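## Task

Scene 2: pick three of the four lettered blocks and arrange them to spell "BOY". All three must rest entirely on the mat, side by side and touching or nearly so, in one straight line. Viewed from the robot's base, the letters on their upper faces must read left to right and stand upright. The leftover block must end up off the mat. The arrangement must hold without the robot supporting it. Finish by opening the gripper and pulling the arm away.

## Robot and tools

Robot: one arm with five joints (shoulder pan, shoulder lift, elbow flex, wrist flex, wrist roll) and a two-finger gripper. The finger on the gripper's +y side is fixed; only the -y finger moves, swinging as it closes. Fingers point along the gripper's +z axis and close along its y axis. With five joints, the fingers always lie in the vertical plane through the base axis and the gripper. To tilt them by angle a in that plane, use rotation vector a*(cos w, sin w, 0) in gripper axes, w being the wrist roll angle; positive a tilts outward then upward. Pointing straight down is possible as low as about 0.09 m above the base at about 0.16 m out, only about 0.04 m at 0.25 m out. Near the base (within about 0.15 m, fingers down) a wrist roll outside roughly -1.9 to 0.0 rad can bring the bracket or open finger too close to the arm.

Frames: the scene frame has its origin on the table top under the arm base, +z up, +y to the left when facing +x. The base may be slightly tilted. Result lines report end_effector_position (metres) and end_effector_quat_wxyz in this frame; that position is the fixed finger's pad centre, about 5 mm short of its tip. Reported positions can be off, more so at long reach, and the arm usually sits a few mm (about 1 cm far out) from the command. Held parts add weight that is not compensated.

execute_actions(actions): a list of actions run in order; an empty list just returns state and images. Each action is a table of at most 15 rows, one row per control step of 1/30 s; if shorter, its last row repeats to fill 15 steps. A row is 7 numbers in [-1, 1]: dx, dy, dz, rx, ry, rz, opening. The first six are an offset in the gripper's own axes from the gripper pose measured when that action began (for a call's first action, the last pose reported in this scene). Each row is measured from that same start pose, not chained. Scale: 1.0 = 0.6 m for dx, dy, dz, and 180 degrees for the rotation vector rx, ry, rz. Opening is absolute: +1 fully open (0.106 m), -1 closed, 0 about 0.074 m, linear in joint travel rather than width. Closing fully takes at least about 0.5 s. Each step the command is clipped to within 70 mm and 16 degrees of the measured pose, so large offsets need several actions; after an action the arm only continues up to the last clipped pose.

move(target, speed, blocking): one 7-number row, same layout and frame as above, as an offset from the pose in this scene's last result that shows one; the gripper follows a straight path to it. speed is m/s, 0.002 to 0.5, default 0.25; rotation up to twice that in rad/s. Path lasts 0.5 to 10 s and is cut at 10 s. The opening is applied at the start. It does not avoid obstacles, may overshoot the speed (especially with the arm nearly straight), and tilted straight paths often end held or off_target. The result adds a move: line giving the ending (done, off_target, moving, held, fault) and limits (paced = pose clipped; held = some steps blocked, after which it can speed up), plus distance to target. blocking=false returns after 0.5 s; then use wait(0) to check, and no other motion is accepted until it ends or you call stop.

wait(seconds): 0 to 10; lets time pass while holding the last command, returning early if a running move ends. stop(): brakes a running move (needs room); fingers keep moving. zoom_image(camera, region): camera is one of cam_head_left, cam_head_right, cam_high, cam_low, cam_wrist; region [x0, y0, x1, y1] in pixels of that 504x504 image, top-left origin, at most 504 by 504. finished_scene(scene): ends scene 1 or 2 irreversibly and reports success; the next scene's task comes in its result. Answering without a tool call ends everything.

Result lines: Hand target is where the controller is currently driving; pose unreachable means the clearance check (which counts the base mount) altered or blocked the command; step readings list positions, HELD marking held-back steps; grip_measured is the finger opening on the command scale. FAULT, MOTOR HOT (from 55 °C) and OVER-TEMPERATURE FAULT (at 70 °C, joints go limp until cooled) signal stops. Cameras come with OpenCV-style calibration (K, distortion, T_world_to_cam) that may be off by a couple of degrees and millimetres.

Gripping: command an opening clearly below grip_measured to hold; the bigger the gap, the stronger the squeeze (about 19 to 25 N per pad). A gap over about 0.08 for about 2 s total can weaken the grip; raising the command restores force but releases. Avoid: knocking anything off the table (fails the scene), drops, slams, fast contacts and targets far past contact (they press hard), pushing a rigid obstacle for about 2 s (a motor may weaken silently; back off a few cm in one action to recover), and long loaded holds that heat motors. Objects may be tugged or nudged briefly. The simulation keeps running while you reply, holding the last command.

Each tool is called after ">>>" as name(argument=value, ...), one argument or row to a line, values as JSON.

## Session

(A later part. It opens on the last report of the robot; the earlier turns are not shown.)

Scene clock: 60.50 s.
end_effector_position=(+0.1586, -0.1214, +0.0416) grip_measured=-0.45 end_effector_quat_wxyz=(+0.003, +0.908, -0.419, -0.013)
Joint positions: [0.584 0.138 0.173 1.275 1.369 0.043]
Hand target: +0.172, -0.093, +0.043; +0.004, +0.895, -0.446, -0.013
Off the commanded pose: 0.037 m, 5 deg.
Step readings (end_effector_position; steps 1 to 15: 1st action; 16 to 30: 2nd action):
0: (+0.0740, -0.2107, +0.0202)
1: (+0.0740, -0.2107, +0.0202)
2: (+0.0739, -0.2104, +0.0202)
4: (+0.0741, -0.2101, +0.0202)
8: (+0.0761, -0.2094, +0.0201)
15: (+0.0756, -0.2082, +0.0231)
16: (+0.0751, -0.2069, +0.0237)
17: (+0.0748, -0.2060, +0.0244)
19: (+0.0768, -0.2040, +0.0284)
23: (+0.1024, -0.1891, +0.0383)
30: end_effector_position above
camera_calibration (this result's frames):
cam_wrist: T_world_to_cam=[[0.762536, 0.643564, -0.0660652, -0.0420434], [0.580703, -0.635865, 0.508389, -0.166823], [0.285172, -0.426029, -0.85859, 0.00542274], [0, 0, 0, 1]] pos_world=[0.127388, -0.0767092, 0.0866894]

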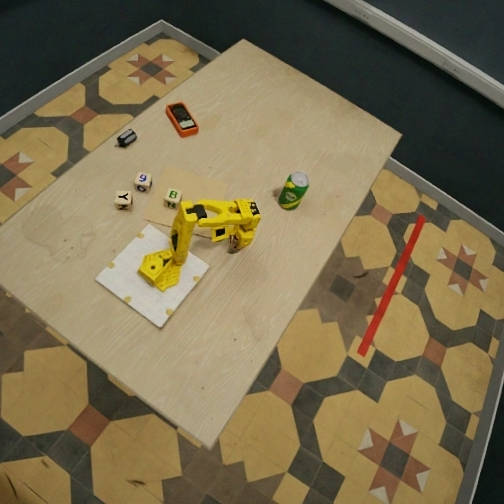

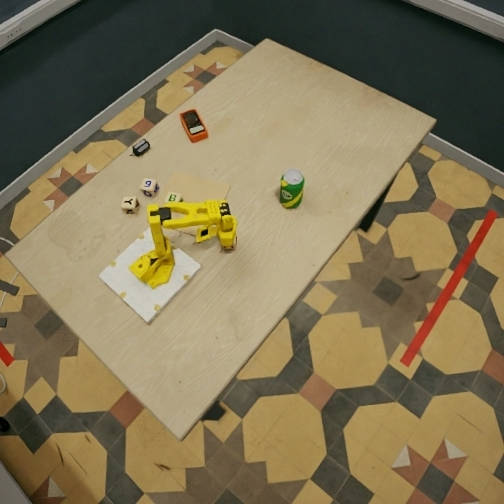

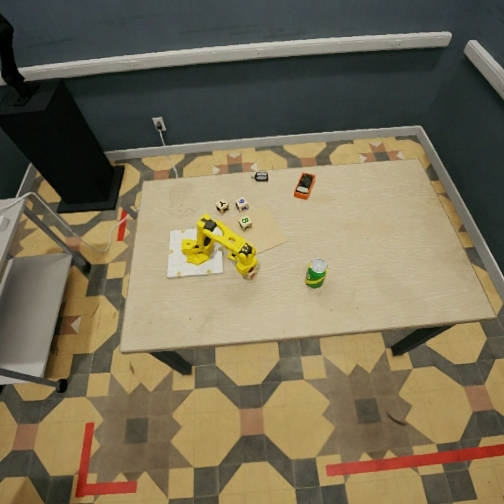

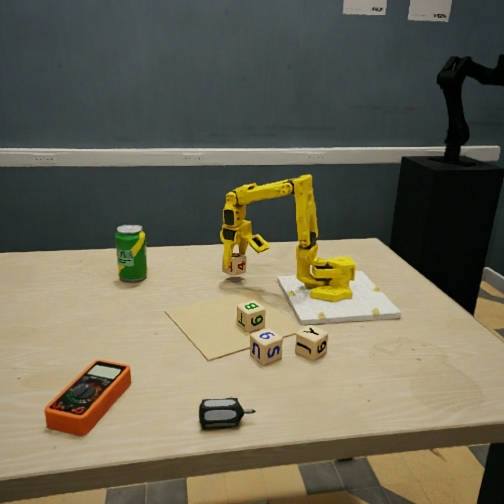

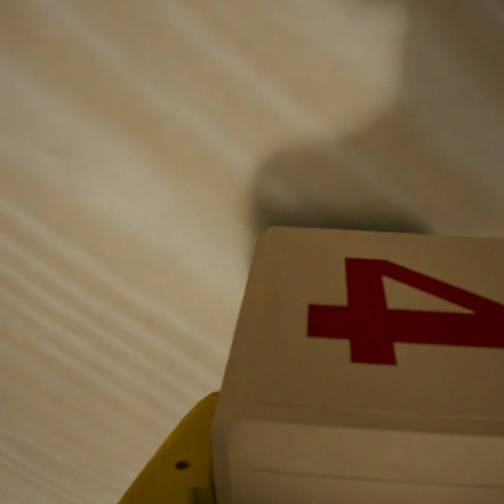

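>>> execute_actions(
  actions=[],
)

Scene clock: 60.73 s.
end_effector_position=(+0.1734, -0.0956, +0.0430) grip_measured=-0.45 end_effector_quat_wxyz=(+0.004, +0.896, -0.444, -0.009)
Joint positions: [0.436 0.122 0.182 1.275 1.166 0.043]
Hand target: +0.172, -0.092, +0.043; +0.004, +0.895, -0.446, -0.013
Off the commanded pose: 0.008 m, 2 deg.
camera_calibration (this result's frames):
cam_wrist: T_world_to_cam=[[0.797173, 0.60013, -0.0660298, -0.0799566], [0.542104, -0.663338, 0.515854, -0.155935], [0.265779, -0.44702, -0.854128, 0.0146022], [0, 0, 0, 1]] pos_world=[0.144391, -0.0489258, 0.0876323]

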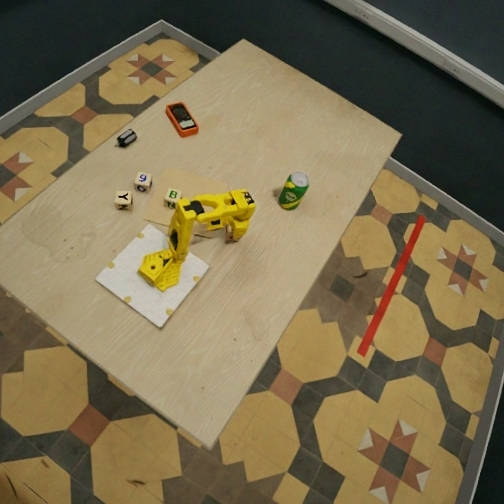

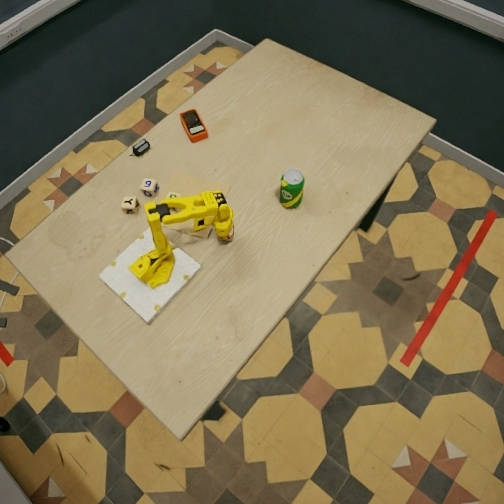

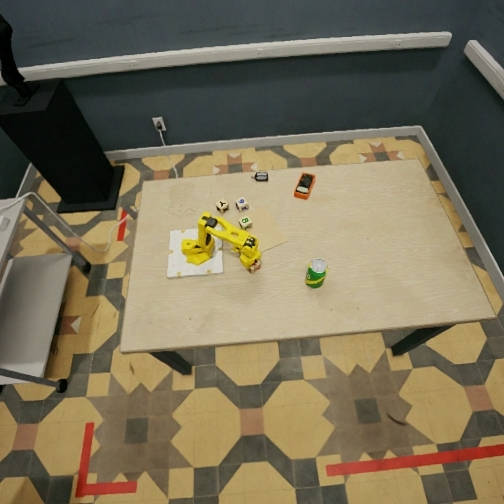

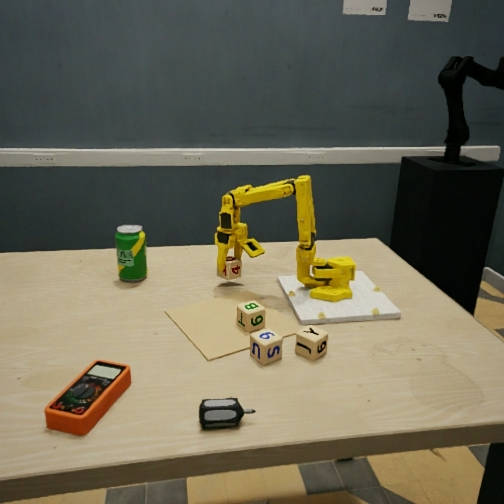

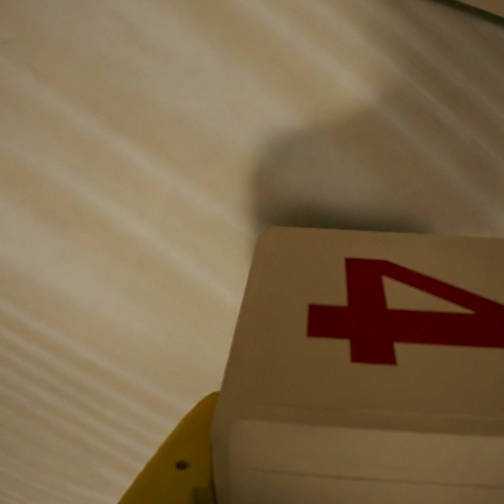

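>>> execute_actions(
  actions=[
    [[-0.0024,-0.004,0,0.0015,0.001,0.0013,-0.515],[-0.0079,-0.0128,0,0.003,0.002,0.0043,-0.515],[-0.017,-0.0261,0,0.0045,0.003,0.009,-0.515],[-0.0296,-0.0423,0,0.0053,0.0034,0.0149,-0.515],[-0.0451,-0.0597,0,0.0053,0.0034,0.0217,-0.515],[-0.062,-0.0762,0,0.0053,0.0034,0.0287,-0.515],[-0.08,-0.0912,0,0.0053,0.0034,0.0357,-0.515],[-0.0988,-0.1047,0.0017,0.0053,0.0034,0.0426,-0.515],[-0.1184,-0.1167,0.005,0.0053,0.0034,0.0496,-0.515],[-0.1387,-0.1271,0.0092,0.0053,0.0034,0.0566,-0.515],[-0.159,-0.1356,0.0133,0.0053,0.0034,0.0634,-0.515],[-0.1777,-0.142,0.0183,0.0053,0.0034,0.0695,-0.515],[-0.1935,-0.1464,0.0225,0.0053,0.0034,0.0746,-0.515],[-0.2064,-0.1493,0.0258,0.0053,0.0034,0.0788,-0.515],[-0.2167,-0.1512,0.0283,0.0053,0.0034,0.0821,-0.515]],
  ],
)

Scene clock: 63.10 s.
end_effector_position=(+0.1689, +0.0280, +0.0326) grip_measured=-0.45 end_effector_quat_wxyz=(+0.022, +0.858, -0.512, -0.025)
Joint positions: [-0.212  0.025  0.389  1.21   0.363  0.043]
Hand target: +0.160, +0.056, +0.029; +0.019, +0.841, -0.540, -0.016
Off the commanded pose: 0.035 m, 7 deg.
Step readings (end_effector_position):
0: (+0.1734, -0.0956, +0.0430)
1: (+0.1733, -0.0956, +0.0430)
2: (+0.1738, -0.0955, +0.0433)
4: (+0.1750, -0.0899, +0.0428)
8: (+0.1799, -0.0547, +0.0420)
15: end_effector_position above
camera_calibration (this result's frames):
cam_wrist: T_world_to_cam=[[0.876089, 0.468686, -0.113148, -0.159337], [0.456407, -0.730497, 0.508002, -0.0495154], [0.155439, -0.496696, -0.853892, 0.0821785], [0, 0, 0, 1]] pos_world=[0.149419, 0.079326, 0.0772969]

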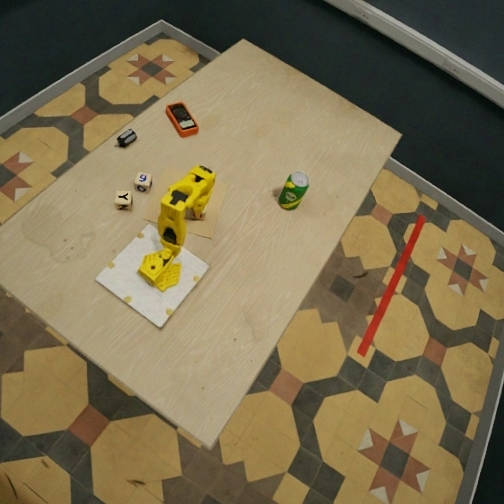

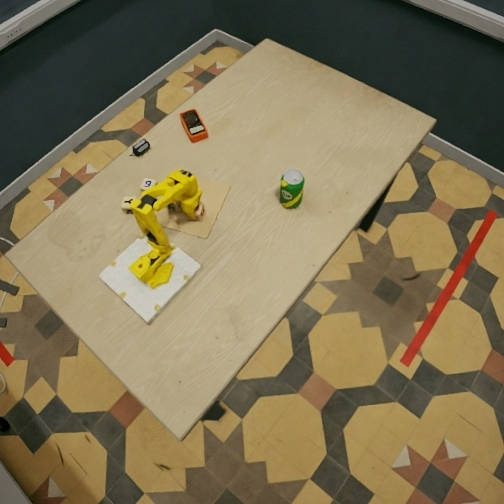

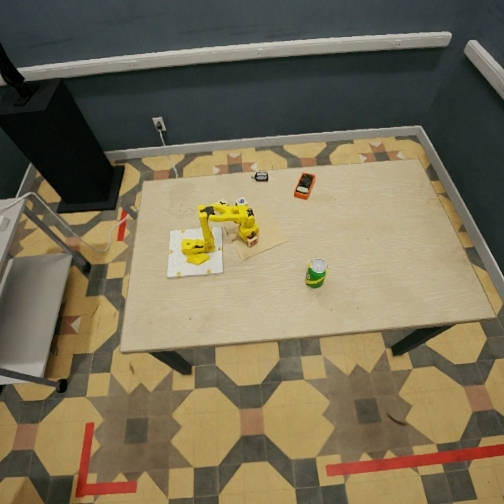

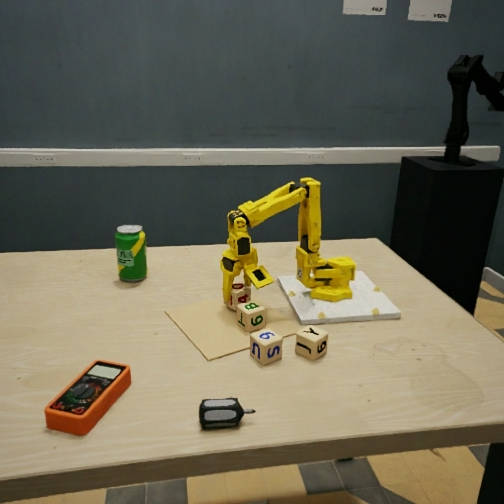

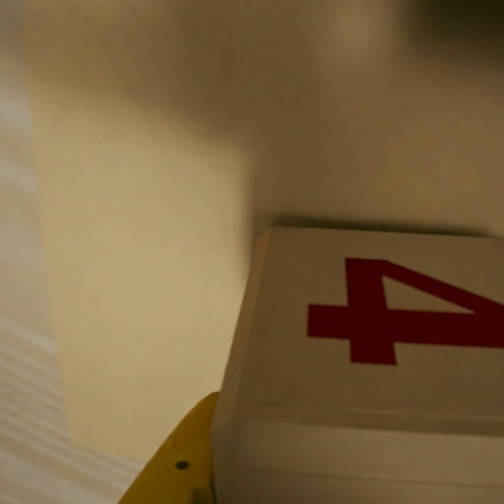

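>>> execute_actions(
  actions=[],
)

Scene clock: 63.37 s.
end_effector_position=(+0.1624, +0.0543, +0.0294) grip_measured=-0.45 end_effector_quat_wxyz=(+0.019, +0.842, -0.540, -0.016)
Joint positions: [-0.361  0.017  0.423  1.167  0.149  0.043]
Hand target: +0.161, +0.056, +0.029; +0.018, +0.841, -0.540, -0.015
Off the commanded pose: 0.010 m, 4 deg.
camera_calibration (this result's frames):
cam_wrist: T_world_to_cam=[[0.906285, 0.410936, -0.0988901, -0.16853], [0.399099, -0.754962, 0.520338, -0.0154535], [0.139168, -0.511042, -0.848215, 0.0967003], [0, 0, 0, 1]] pos_world=[0.145446, 0.107006, 0.0733978]

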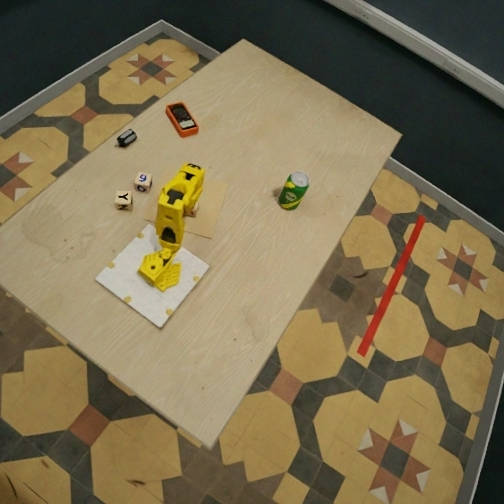

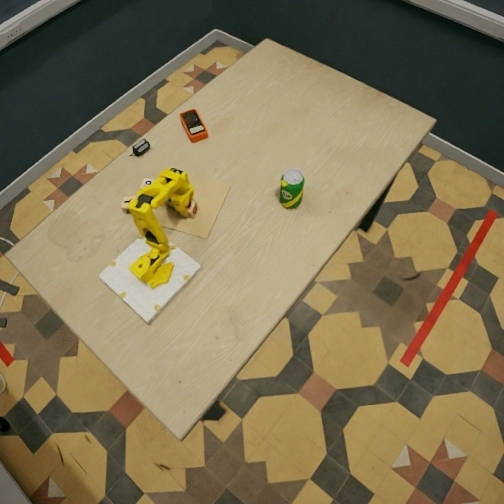

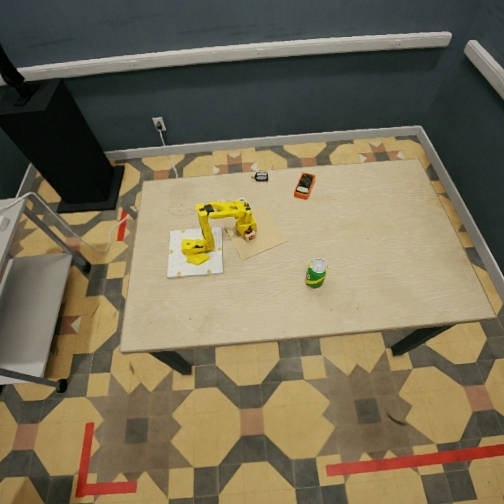

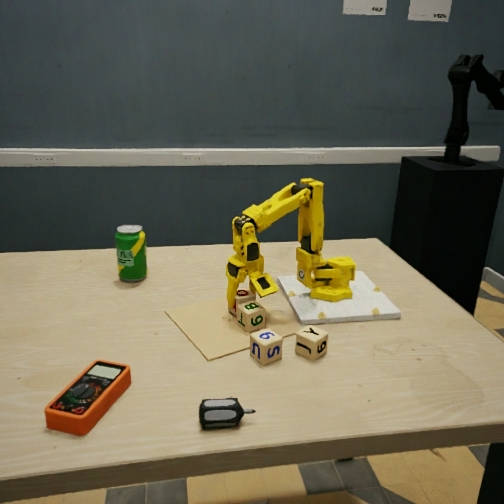

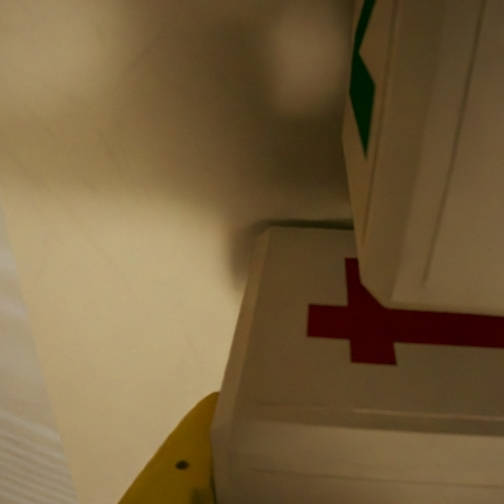

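>>> zoom_image(
  camera="cam_wrist",
  region=[300, 130, 504, 334],
)

Region (300, 130, 504, 334) of cam_wrist's 504x504 image, scaled by 2.471.

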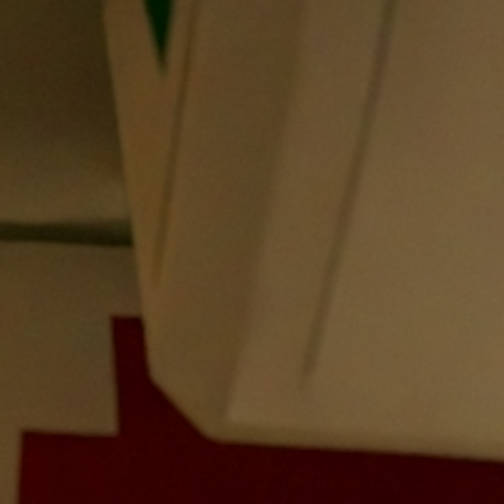

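>>> execute_actions(
  actions=[
    [[-0.0015,-0.0015,0,0.0016,0.0002,0.0012,-0.515],[-0.004,-0.004,0,0.0045,0.0005,0.0034,-0.515],[-0.007,-0.007,0.0005,0.0078,0.0008,0.006,-0.515],[-0.010,-0.010,0.0015,0.011,0.0012,0.0085,-0.515],[-0.0127,-0.0126,0.0035,0.0138,0.0015,0.0106,-0.515],[-0.0145,-0.0144,0.006,0.0157,0.0017,0.012,-0.515],[-0.0145,-0.0146,0.009,0.0157,0.0017,0.012,-0.515],[-0.0145,-0.0148,0.012,0.0157,0.0017,0.012,-0.515],[-0.0144,-0.0149,0.0145,0.0157,0.0017,0.012,-0.515],[-0.0144,-0.015,0.0165,0.0157,0.0017,0.012,-0.515],[-0.0144,-0.0151,0.0178,0.0157,0.0017,0.012,-0.515],[-0.0144,-0.0151,0.0184,0.0157,0.0017,0.012,-0.515]],
  ],
)

Scene clock: 66.63 s.
end_effector_position=(+0.1690, +0.0645, +0.0251) grip_measured=-0.45 end_effector_quat_wxyz=(-0.007, +0.831, -0.556, +0.004)
Joint positions: [-0.4    0.023  0.444  1.073  0.073  0.043]
Hand target: +0.166, +0.066, +0.018; +0.000, +0.832, -0.555, -0.001
Off the commanded pose: 0.008 m, 1 deg.
Step readings (end_effector_position):
0: (+0.1624, +0.0543, +0.0294)
1: (+0.1624, +0.0543, +0.0294)
2: (+0.1624, +0.0543, +0.0294)
4: (+0.1632, +0.0558, +0.0292)
8: (+0.1679, +0.0631, +0.0284)
15: end_effector_position above
camera_calibration (this result's frames):
cam_wrist: T_world_to_cam=[[0.925561, 0.377129, -0.0333411, -0.181846], [0.337006, -0.780547, 0.526472, 0.0038425], [0.172524, -0.498518, -0.849538, 0.0909756], [0, 0, 0, 1]] pos_world=[0.15132, 0.116932, 0.0692013]

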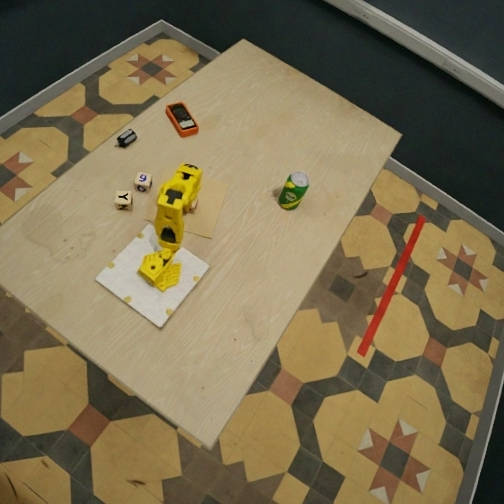

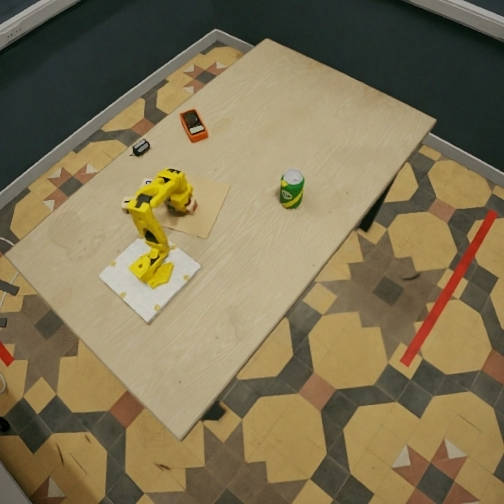

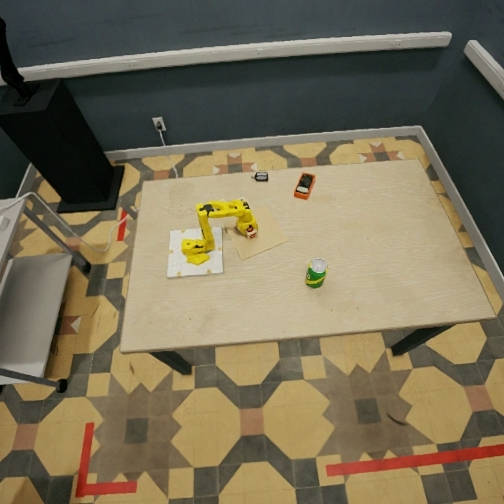

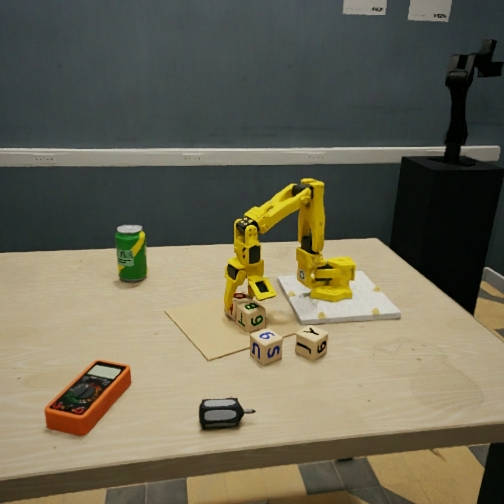

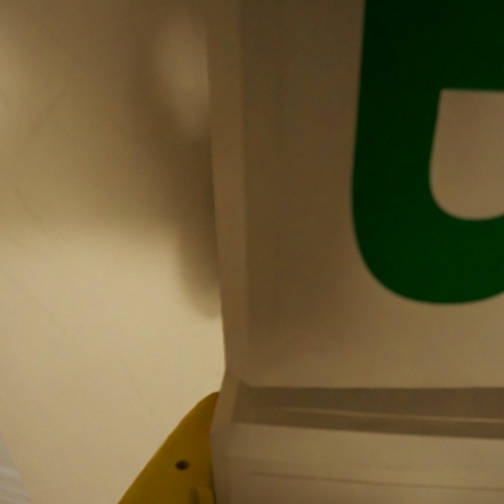

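>>> execute_actions(
  actions=[
    [[-0.0035,0.003,0.012,-0.0051,0.0004,0,-0.49],[-0.0035,0.003,0.012,-0.0051,0.0004,0,-0.45],[-0.0035,0.003,0.012,-0.0051,0.0004,0,-0.41],[-0.0035,0.004,0.012,-0.0051,0.0004,0,-0.36],[-0.0035,0.006,0.010,-0.0051,0.0004,0,-0.31],[-0.0035,0.008,0.005,-0.0051,0.0004,0,-0.26],[-0.0035,0.009,-0.003,-0.0051,0.0004,0,-0.21],[-0.0035,0.009,-0.013,-0.0051,0.0004,0.006,-0.17],[-0.0035,0.009,-0.024,-0.0051,0.0004,0.016,-0.17],[-0.0035,0.009,-0.035,-0.0051,0.0004,0.029,-0.17],[-0.006,0.009,-0.046,-0.0051,0.0004,0.043,-0.17],[-0.012,0.0095,-0.056,-0.0051,0.0004,0.057,-0.17],[-0.022,0.011,-0.064,-0.0051,0.0004,0.071,-0.17],[-0.035,0.013,-0.069,-0.0051,0.0004,0.085,-0.17],[-0.050,0.015,-0.072,-0.0051,0.0004,0.099,-0.17]],
  ],
)

Scene clock: 70.00 s.
end_effector_position=(+0.1594, +0.0703, +0.0546) grip_measured=-0.19 end_effector_quat_wxyz=(-0.006, +0.781, -0.625, +0.002)
Joint positions: [-0.441 -0.113  0.375  1.282 -0.141  0.062]
Hand target: +0.150, +0.086, +0.065; -0.010, +0.744, -0.668, +0.002
Off the commanded pose: 0.025 m, 8 deg.
Step readings (end_effector_position):
0: (+0.1690, +0.0645, +0.0251)
1: (+0.1690, +0.0645, +0.0251)
2: (+0.1690, +0.0645, +0.0251)
4: (+0.1695, +0.0647, +0.0244)
8: (+0.1678, +0.0641, +0.0243)
15: end_effector_position above
camera_calibration (this result's frames):
cam_wrist: T_world_to_cam=[[0.97625, 0.213456, -0.0370479, -0.170587], [0.200908, -0.828004, 0.523493, 0.0212362], [0.0810668, -0.518503, -0.851224, 0.136628], [0, 0, 0, 1]] pos_world=[0.151193, 0.124839, 0.0988644]

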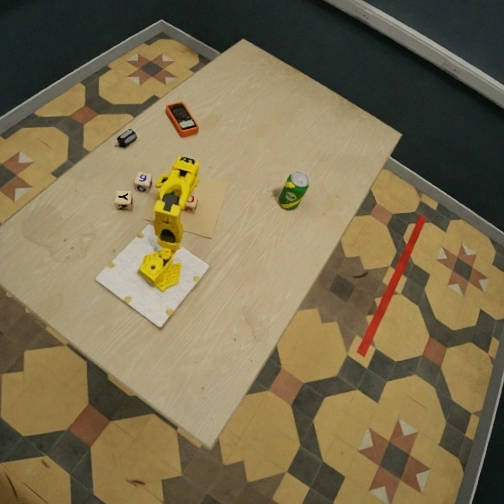

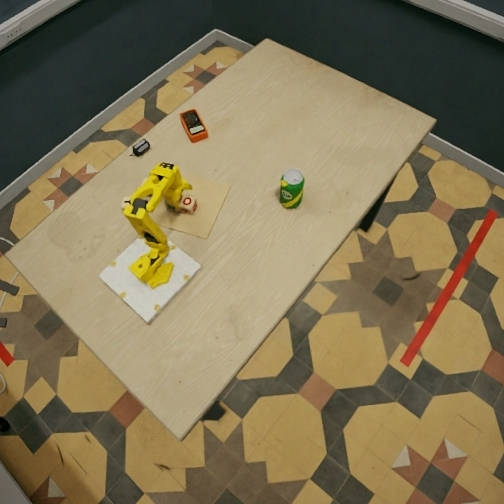

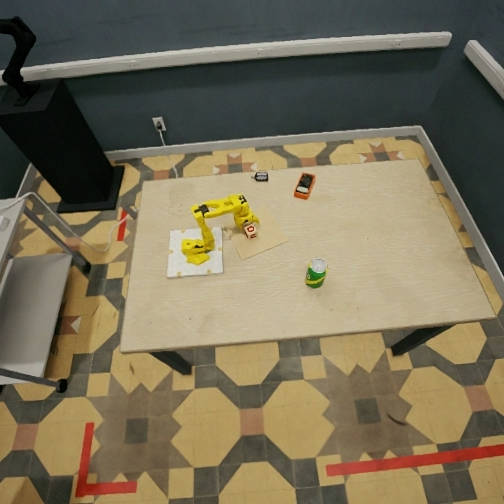

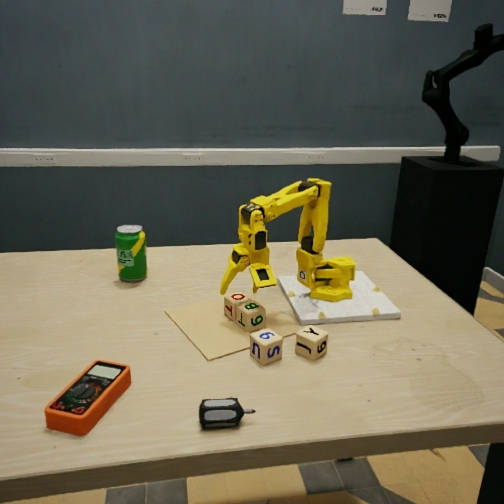

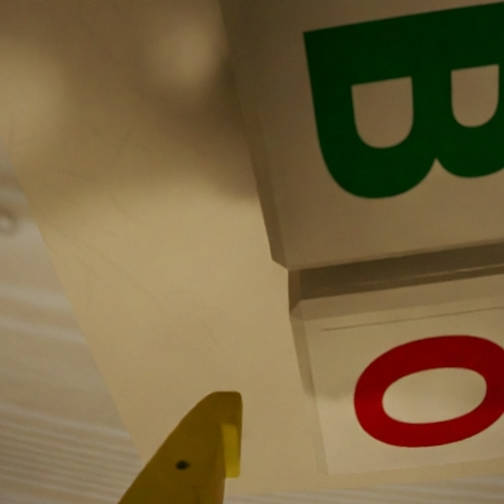

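>>> execute_actions(
  actions=[],
)

Scene clock: 70.30 s.
end_effector_position=(+0.1502, +0.0839, +0.0631) grip_measured=-0.18 end_effector_quat_wxyz=(-0.006, +0.744, -0.668, +0.000)
Joint positions: [-0.527 -0.148  0.351  1.343 -0.338  0.062]
Hand target: +0.150, +0.086, +0.065; -0.010, +0.744, -0.668, +0.002
Off the commanded pose: 0.007 m, 2 deg.
camera_calibration (this result's frames):
cam_wrist: T_world_to_cam=[[0.993867, 0.103142, -0.0398746, -0.157329], [0.108764, -0.846663, 0.520895, 0.0454936], [0.0199658, -0.522038, -0.852689, 0.161219], [0, 0, 0, 1]] pos_world=[0.148197, 0.138907, 0.107499]

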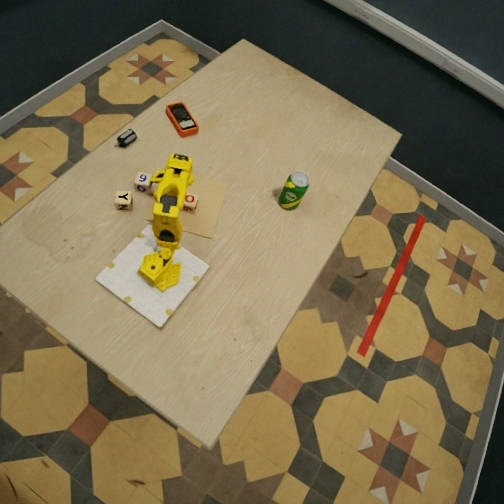

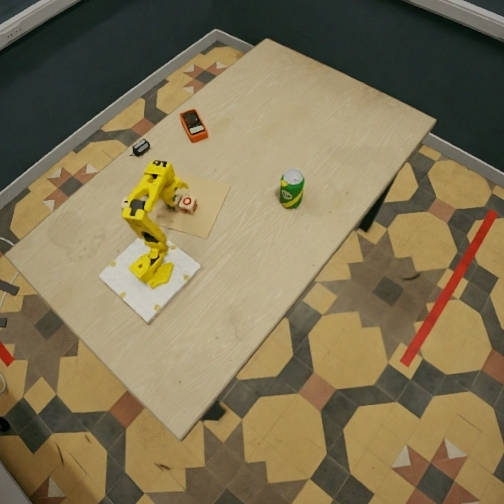

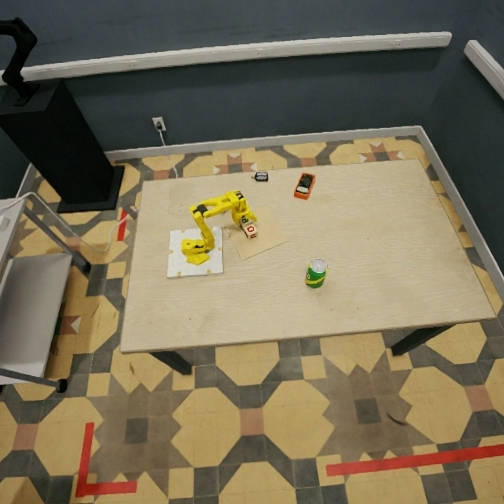

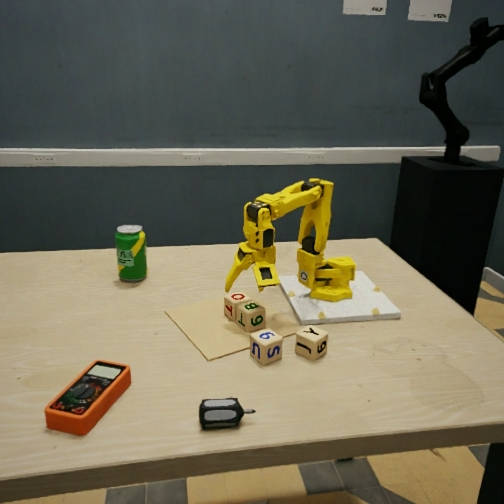

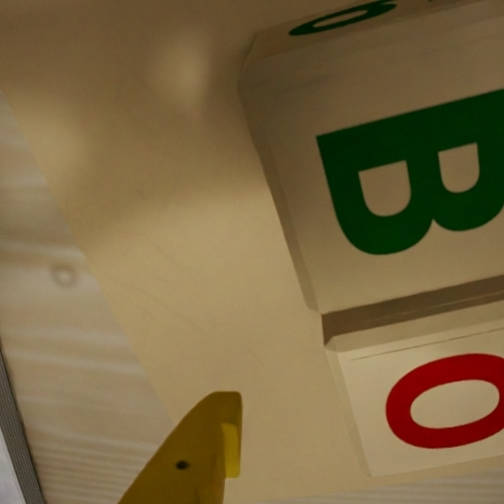

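>>> execute_actions(
  actions=[
    [[-0.0046,0.0021,-0.005,-0.0028,0.0026,0.0056,-0.17],[-0.0137,0.0062,-0.0066,-0.0028,0.0026,0.0167,-0.17],[-0.0274,0.0125,-0.0066,-0.0027,0.0027,0.0317,-0.17],[-0.0452,0.0206,-0.0065,-0.0026,0.0028,0.0483,-0.17],[-0.0656,0.0299,-0.0064,-0.0025,0.0028,0.065,-0.17],[-0.0861,0.0392,-0.0063,-0.0025,0.0029,0.0817,-0.17],[-0.1065,0.0485,-0.0063,-0.0024,0.003,0.0983,-0.17],[-0.127,0.0578,-0.0062,-0.0023,0.003,0.115,-0.17],[-0.1474,0.0671,-0.0061,-0.0022,0.0031,0.1317,-0.17],[-0.1679,0.0764,-0.006,-0.0022,0.0032,0.1483,-0.17],[-0.1883,0.0858,-0.0059,-0.0021,0.0032,0.165,-0.17],[-0.2087,0.0951,-0.0058,-0.002,0.0033,0.1817,-0.17],[-0.2292,0.1044,-0.0058,-0.0019,0.0034,0.1983,-0.17],[-0.2502,0.1139,-0.0057,-0.0019,0.0034,0.215,-0.17],[-0.269,0.1225,-0.0056,-0.0018,0.0035,0.2317,-0.17]],
  ],
)

Scene clock: 72.07 s.
end_effector_position=(+0.0776, +0.1907, +0.0706) grip_measured=-0.18 end_effector_quat_wxyz=(+0.041, -0.594, +0.803, +0.030)
Joint positions: [-1.182 -0.033  0.176  1.318 -1.398  0.062]
Hand target: +0.053, +0.224, +0.072; +0.057, -0.527, +0.846, +0.061
Off the commanded pose: 0.049 m, 19 deg; orientation clipped at the last step of the last action.
Step readings (end_effector_position):
0: (+0.1499, +0.0838, +0.0631)
1: (+0.1498, +0.0840, +0.0631)
2: (+0.1493, +0.0841, +0.0637)
4: (+0.1464, +0.0889, +0.0648)
8: (+0.1276, +0.1162, +0.0656)
15: end_effector_position above
camera_calibration (this result's frames):
cam_wrist: T_world_to_cam=[[0.95497, -0.292748, -0.048276, -0.0168044], [-0.243127, -0.865366, 0.438214, 0.176607], [-0.170063, -0.406744, -0.897573, 0.220808], [0, 0, 0, 1]] pos_world=[0.0965368, 0.237722, 0.119988]

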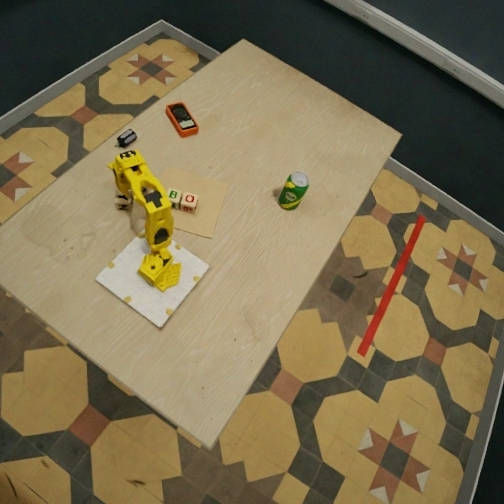

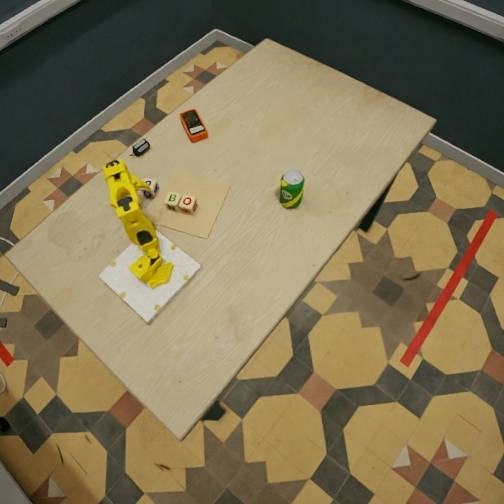

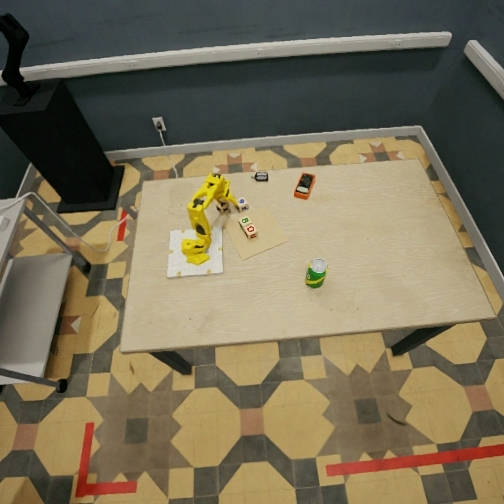

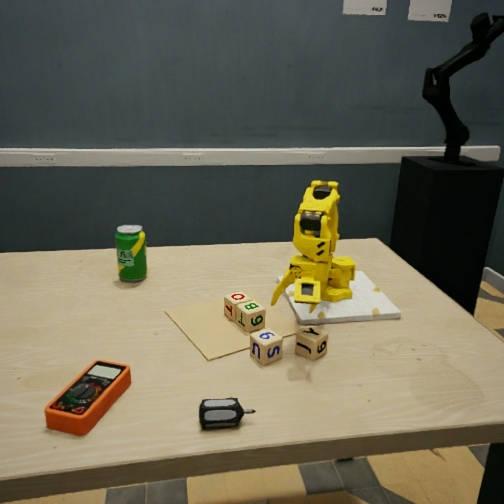

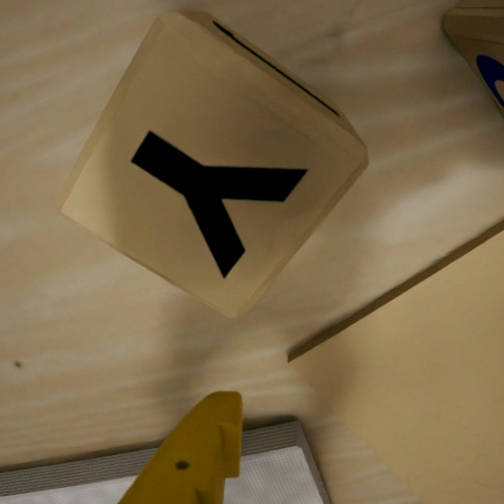

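>>> execute_actions(
  actions=[],
)

Scene clock: 72.27 s.
end_effector_position=(+0.0551, +0.2211, +0.0740) grip_measured=-0.18 end_effector_quat_wxyz=(+0.058, -0.531, +0.843, +0.060)
Joint positions: [-1.328  0.051  0.062  1.285 -1.693  0.062]
Hand target: +0.053, +0.224, +0.072; +0.057, -0.527, +0.846, +0.061
Off the commanded pose: 0.017 m, 14 deg; orientation clipped at the last step of the last action.
camera_calibration (this result's frames):
cam_wrist: T_world_to_cam=[[0.900944, -0.42457, -0.0896702, 0.0489054], [-0.362399, -0.849839, 0.382675, 0.203242], [-0.238677, -0.312272, -0.919521, 0.216951], [0, 0, 0, 1]] pos_world=[0.0813751, 0.261235, 0.126101]

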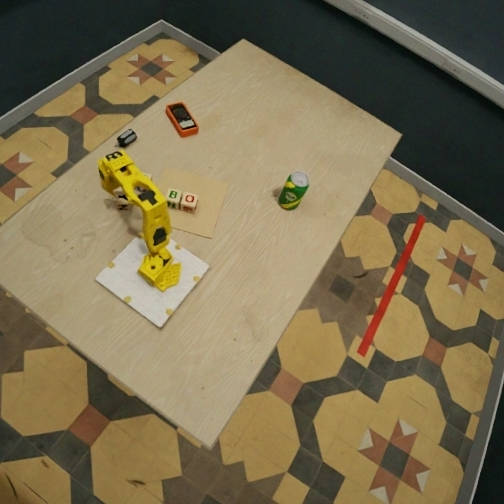

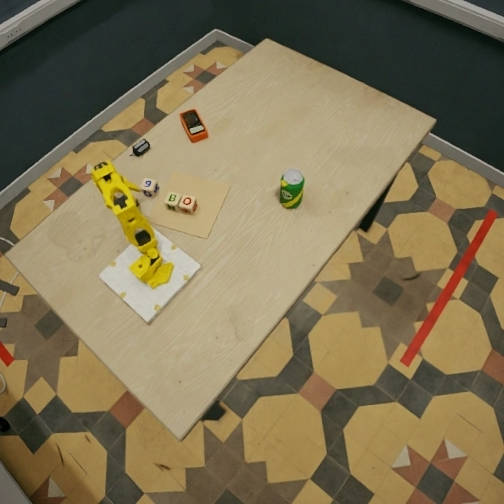

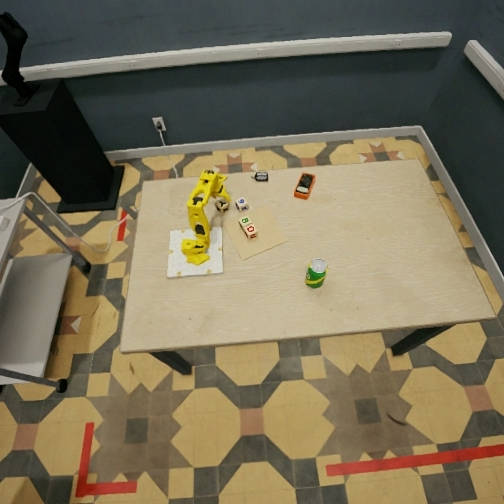

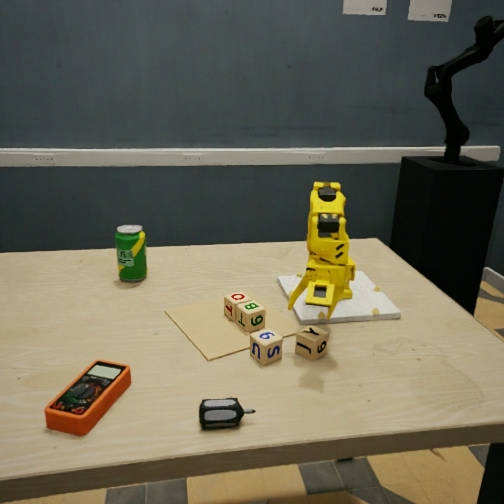

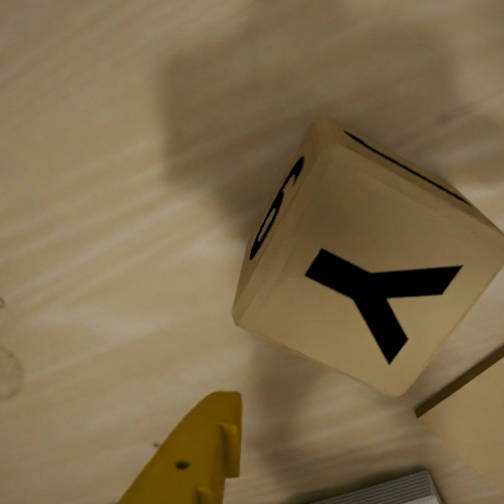

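>>> execute_actions(
  actions=[],
)

>>> zoom_image(
  camera="cam_wrist",
  region=[214, 110, 504, 410],
)

Scene clock: 72.50 s.
end_effector_position=(+0.0550, +0.2220, +0.0746) grip_measured=-0.18 end_effector_quat_wxyz=(+0.059, -0.527, +0.846, +0.062)
Joint positions: [-1.329  0.051  0.059  1.283 -1.705  0.062]
Hand target: +0.053, +0.224, +0.072; +0.057, -0.527, +0.846, +0.062
Off the commanded pose: 0.017 m, 13 deg; orientation clipped at the last step of the last action.
camera_calibration (this result's frames):
cam_wrist: T_world_to_cam=[[0.896316, -0.433669, -0.0924572, 0.0519007], [-0.371117, -0.847798, 0.378829, 0.204074], [-0.242671, -0.305238, -0.920837, 0.216484], [0, 0, 0, 1]] pos_world=[0.0817504, 0.2616, 0.126836]

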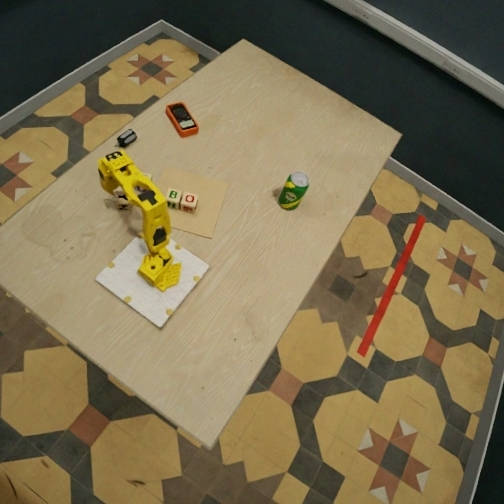

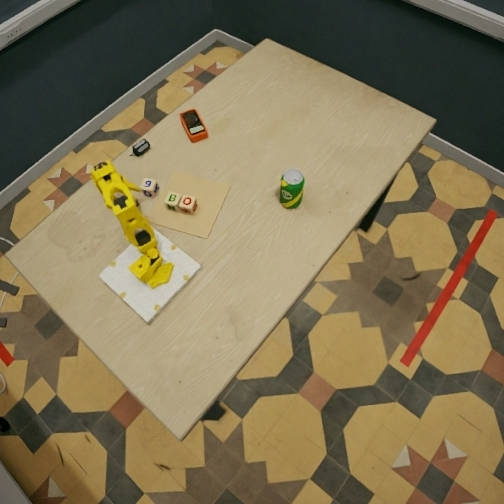

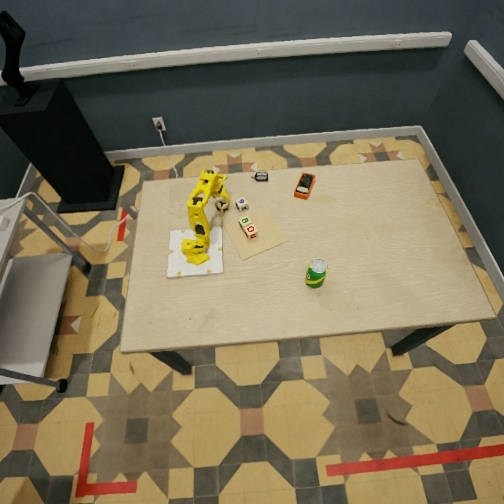

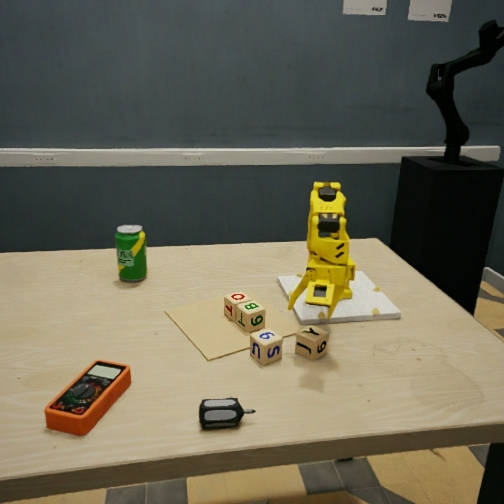

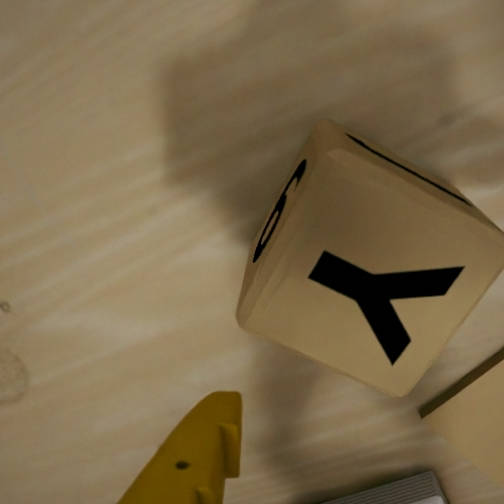

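Region (214, 110, 504, 410) of cam_wrist's 504x504 image, scaled by 1.680; it fills the left 487 columns of this view, and the rest is white.

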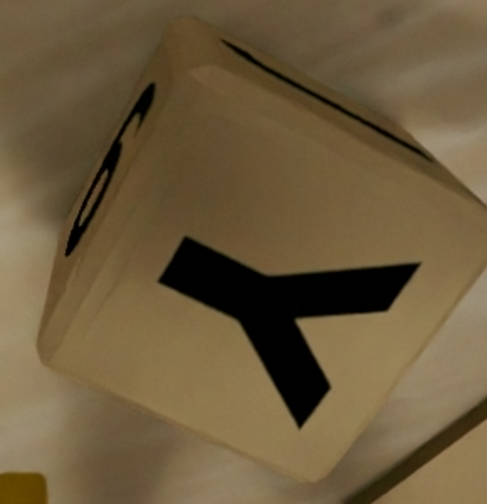

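>>> execute_actions(
  actions=[
    [[-0.0011,0,0.0002,0.0008,0.0015,0.0042,-0.17],[-0.0034,-0.0001,0.0013,0.0025,0.0049,0.0139,-0.17],[-0.0066,-0.0003,0.0034,0.0048,0.0093,0.0265,-0.17],[-0.0106,-0.0005,0.0063,0.0073,0.0142,0.0404,-0.17],[-0.0145,-0.0006,0.0099,0.0098,0.0191,0.0543,-0.17],[-0.0182,-0.0009,0.0143,0.0123,0.024,0.0683,-0.17],[-0.0209,-0.0012,0.0193,0.0148,0.0289,0.0822,-0.17],[-0.0225,-0.0015,0.0248,0.0173,0.0338,0.0961,-0.17],[-0.0226,-0.0018,0.0309,0.0198,0.0387,0.11,-0.17],[-0.0215,-0.002,0.0374,0.022,0.0431,0.1226,-0.17],[-0.0202,-0.0024,0.0448,0.0238,0.0466,0.1323,-0.17],[-0.0188,-0.0027,0.0535,0.025,0.049,0.1393,-0.17],[-0.0173,-0.0031,0.0623,0.025,0.049,0.1393,-0.17],[-0.0159,-0.0035,0.0704,0.025,0.049,0.1393,-0.17],[-0.0147,-0.0038,0.0777,0.025,0.049,0.1393,-0.17]],
  ],
)

Scene clock: 88.00 s.
end_effector_position=(+0.0594, +0.2349, +0.0439) grip_measured=-0.18 end_effector_quat_wxyz=(+0.004, -0.350, +0.937, +0.015)
Joint positions: [-1.329  0.385 -0.194  1.343 -2.104  0.062]
Hand target: +0.062, +0.234, +0.031; -0.004, -0.332, +0.943, +0.004
Off the commanded pose: 0.014 m, 3 deg.
Step readings (end_effector_position):
0: (+0.0550, +0.2220, +0.0746)
1: (+0.0550, +0.2221, +0.0746)
2: (+0.0551, +0.2223, +0.0751)
4: (+0.0556, +0.2237, +0.0747)
8: (+0.0580, +0.2316, +0.0699)
15: end_effector_position above
camera_calibration (this result's frames):
cam_wrist: T_world_to_cam=[[0.651062, -0.755219, -0.0759142, 0.140126], [-0.624882, -0.590086, 0.511196, 0.176949], [-0.430861, -0.285383, -0.856105, 0.196882], [0, 0, 0, 1]] pos_world=[0.10417, 0.266428, 0.0887334]

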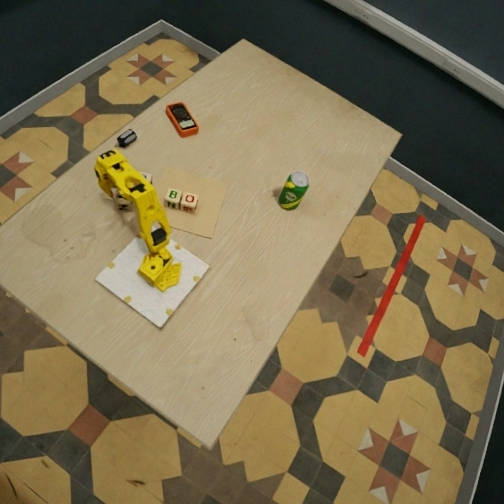

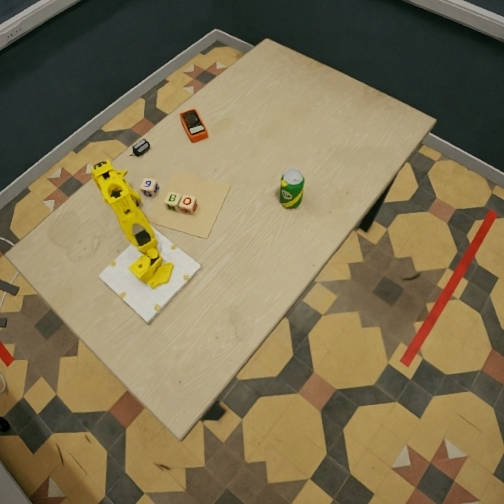

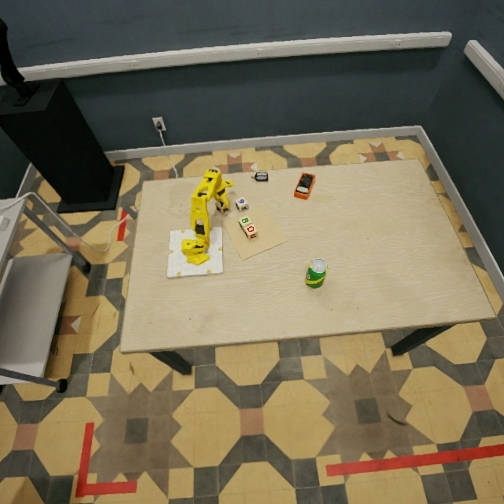

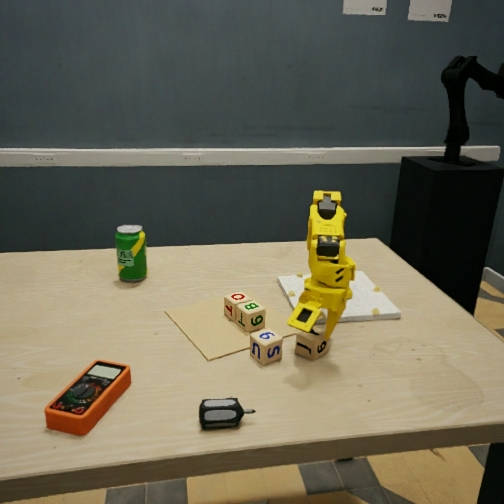

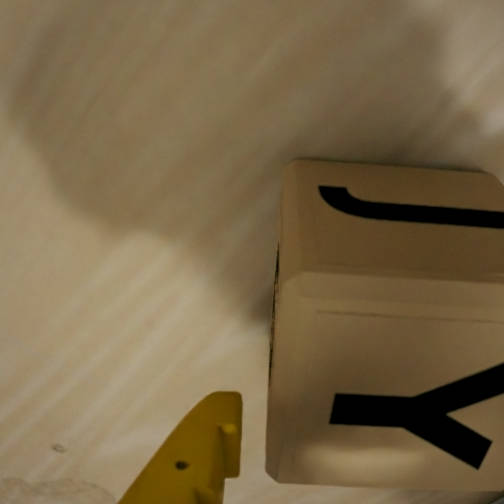

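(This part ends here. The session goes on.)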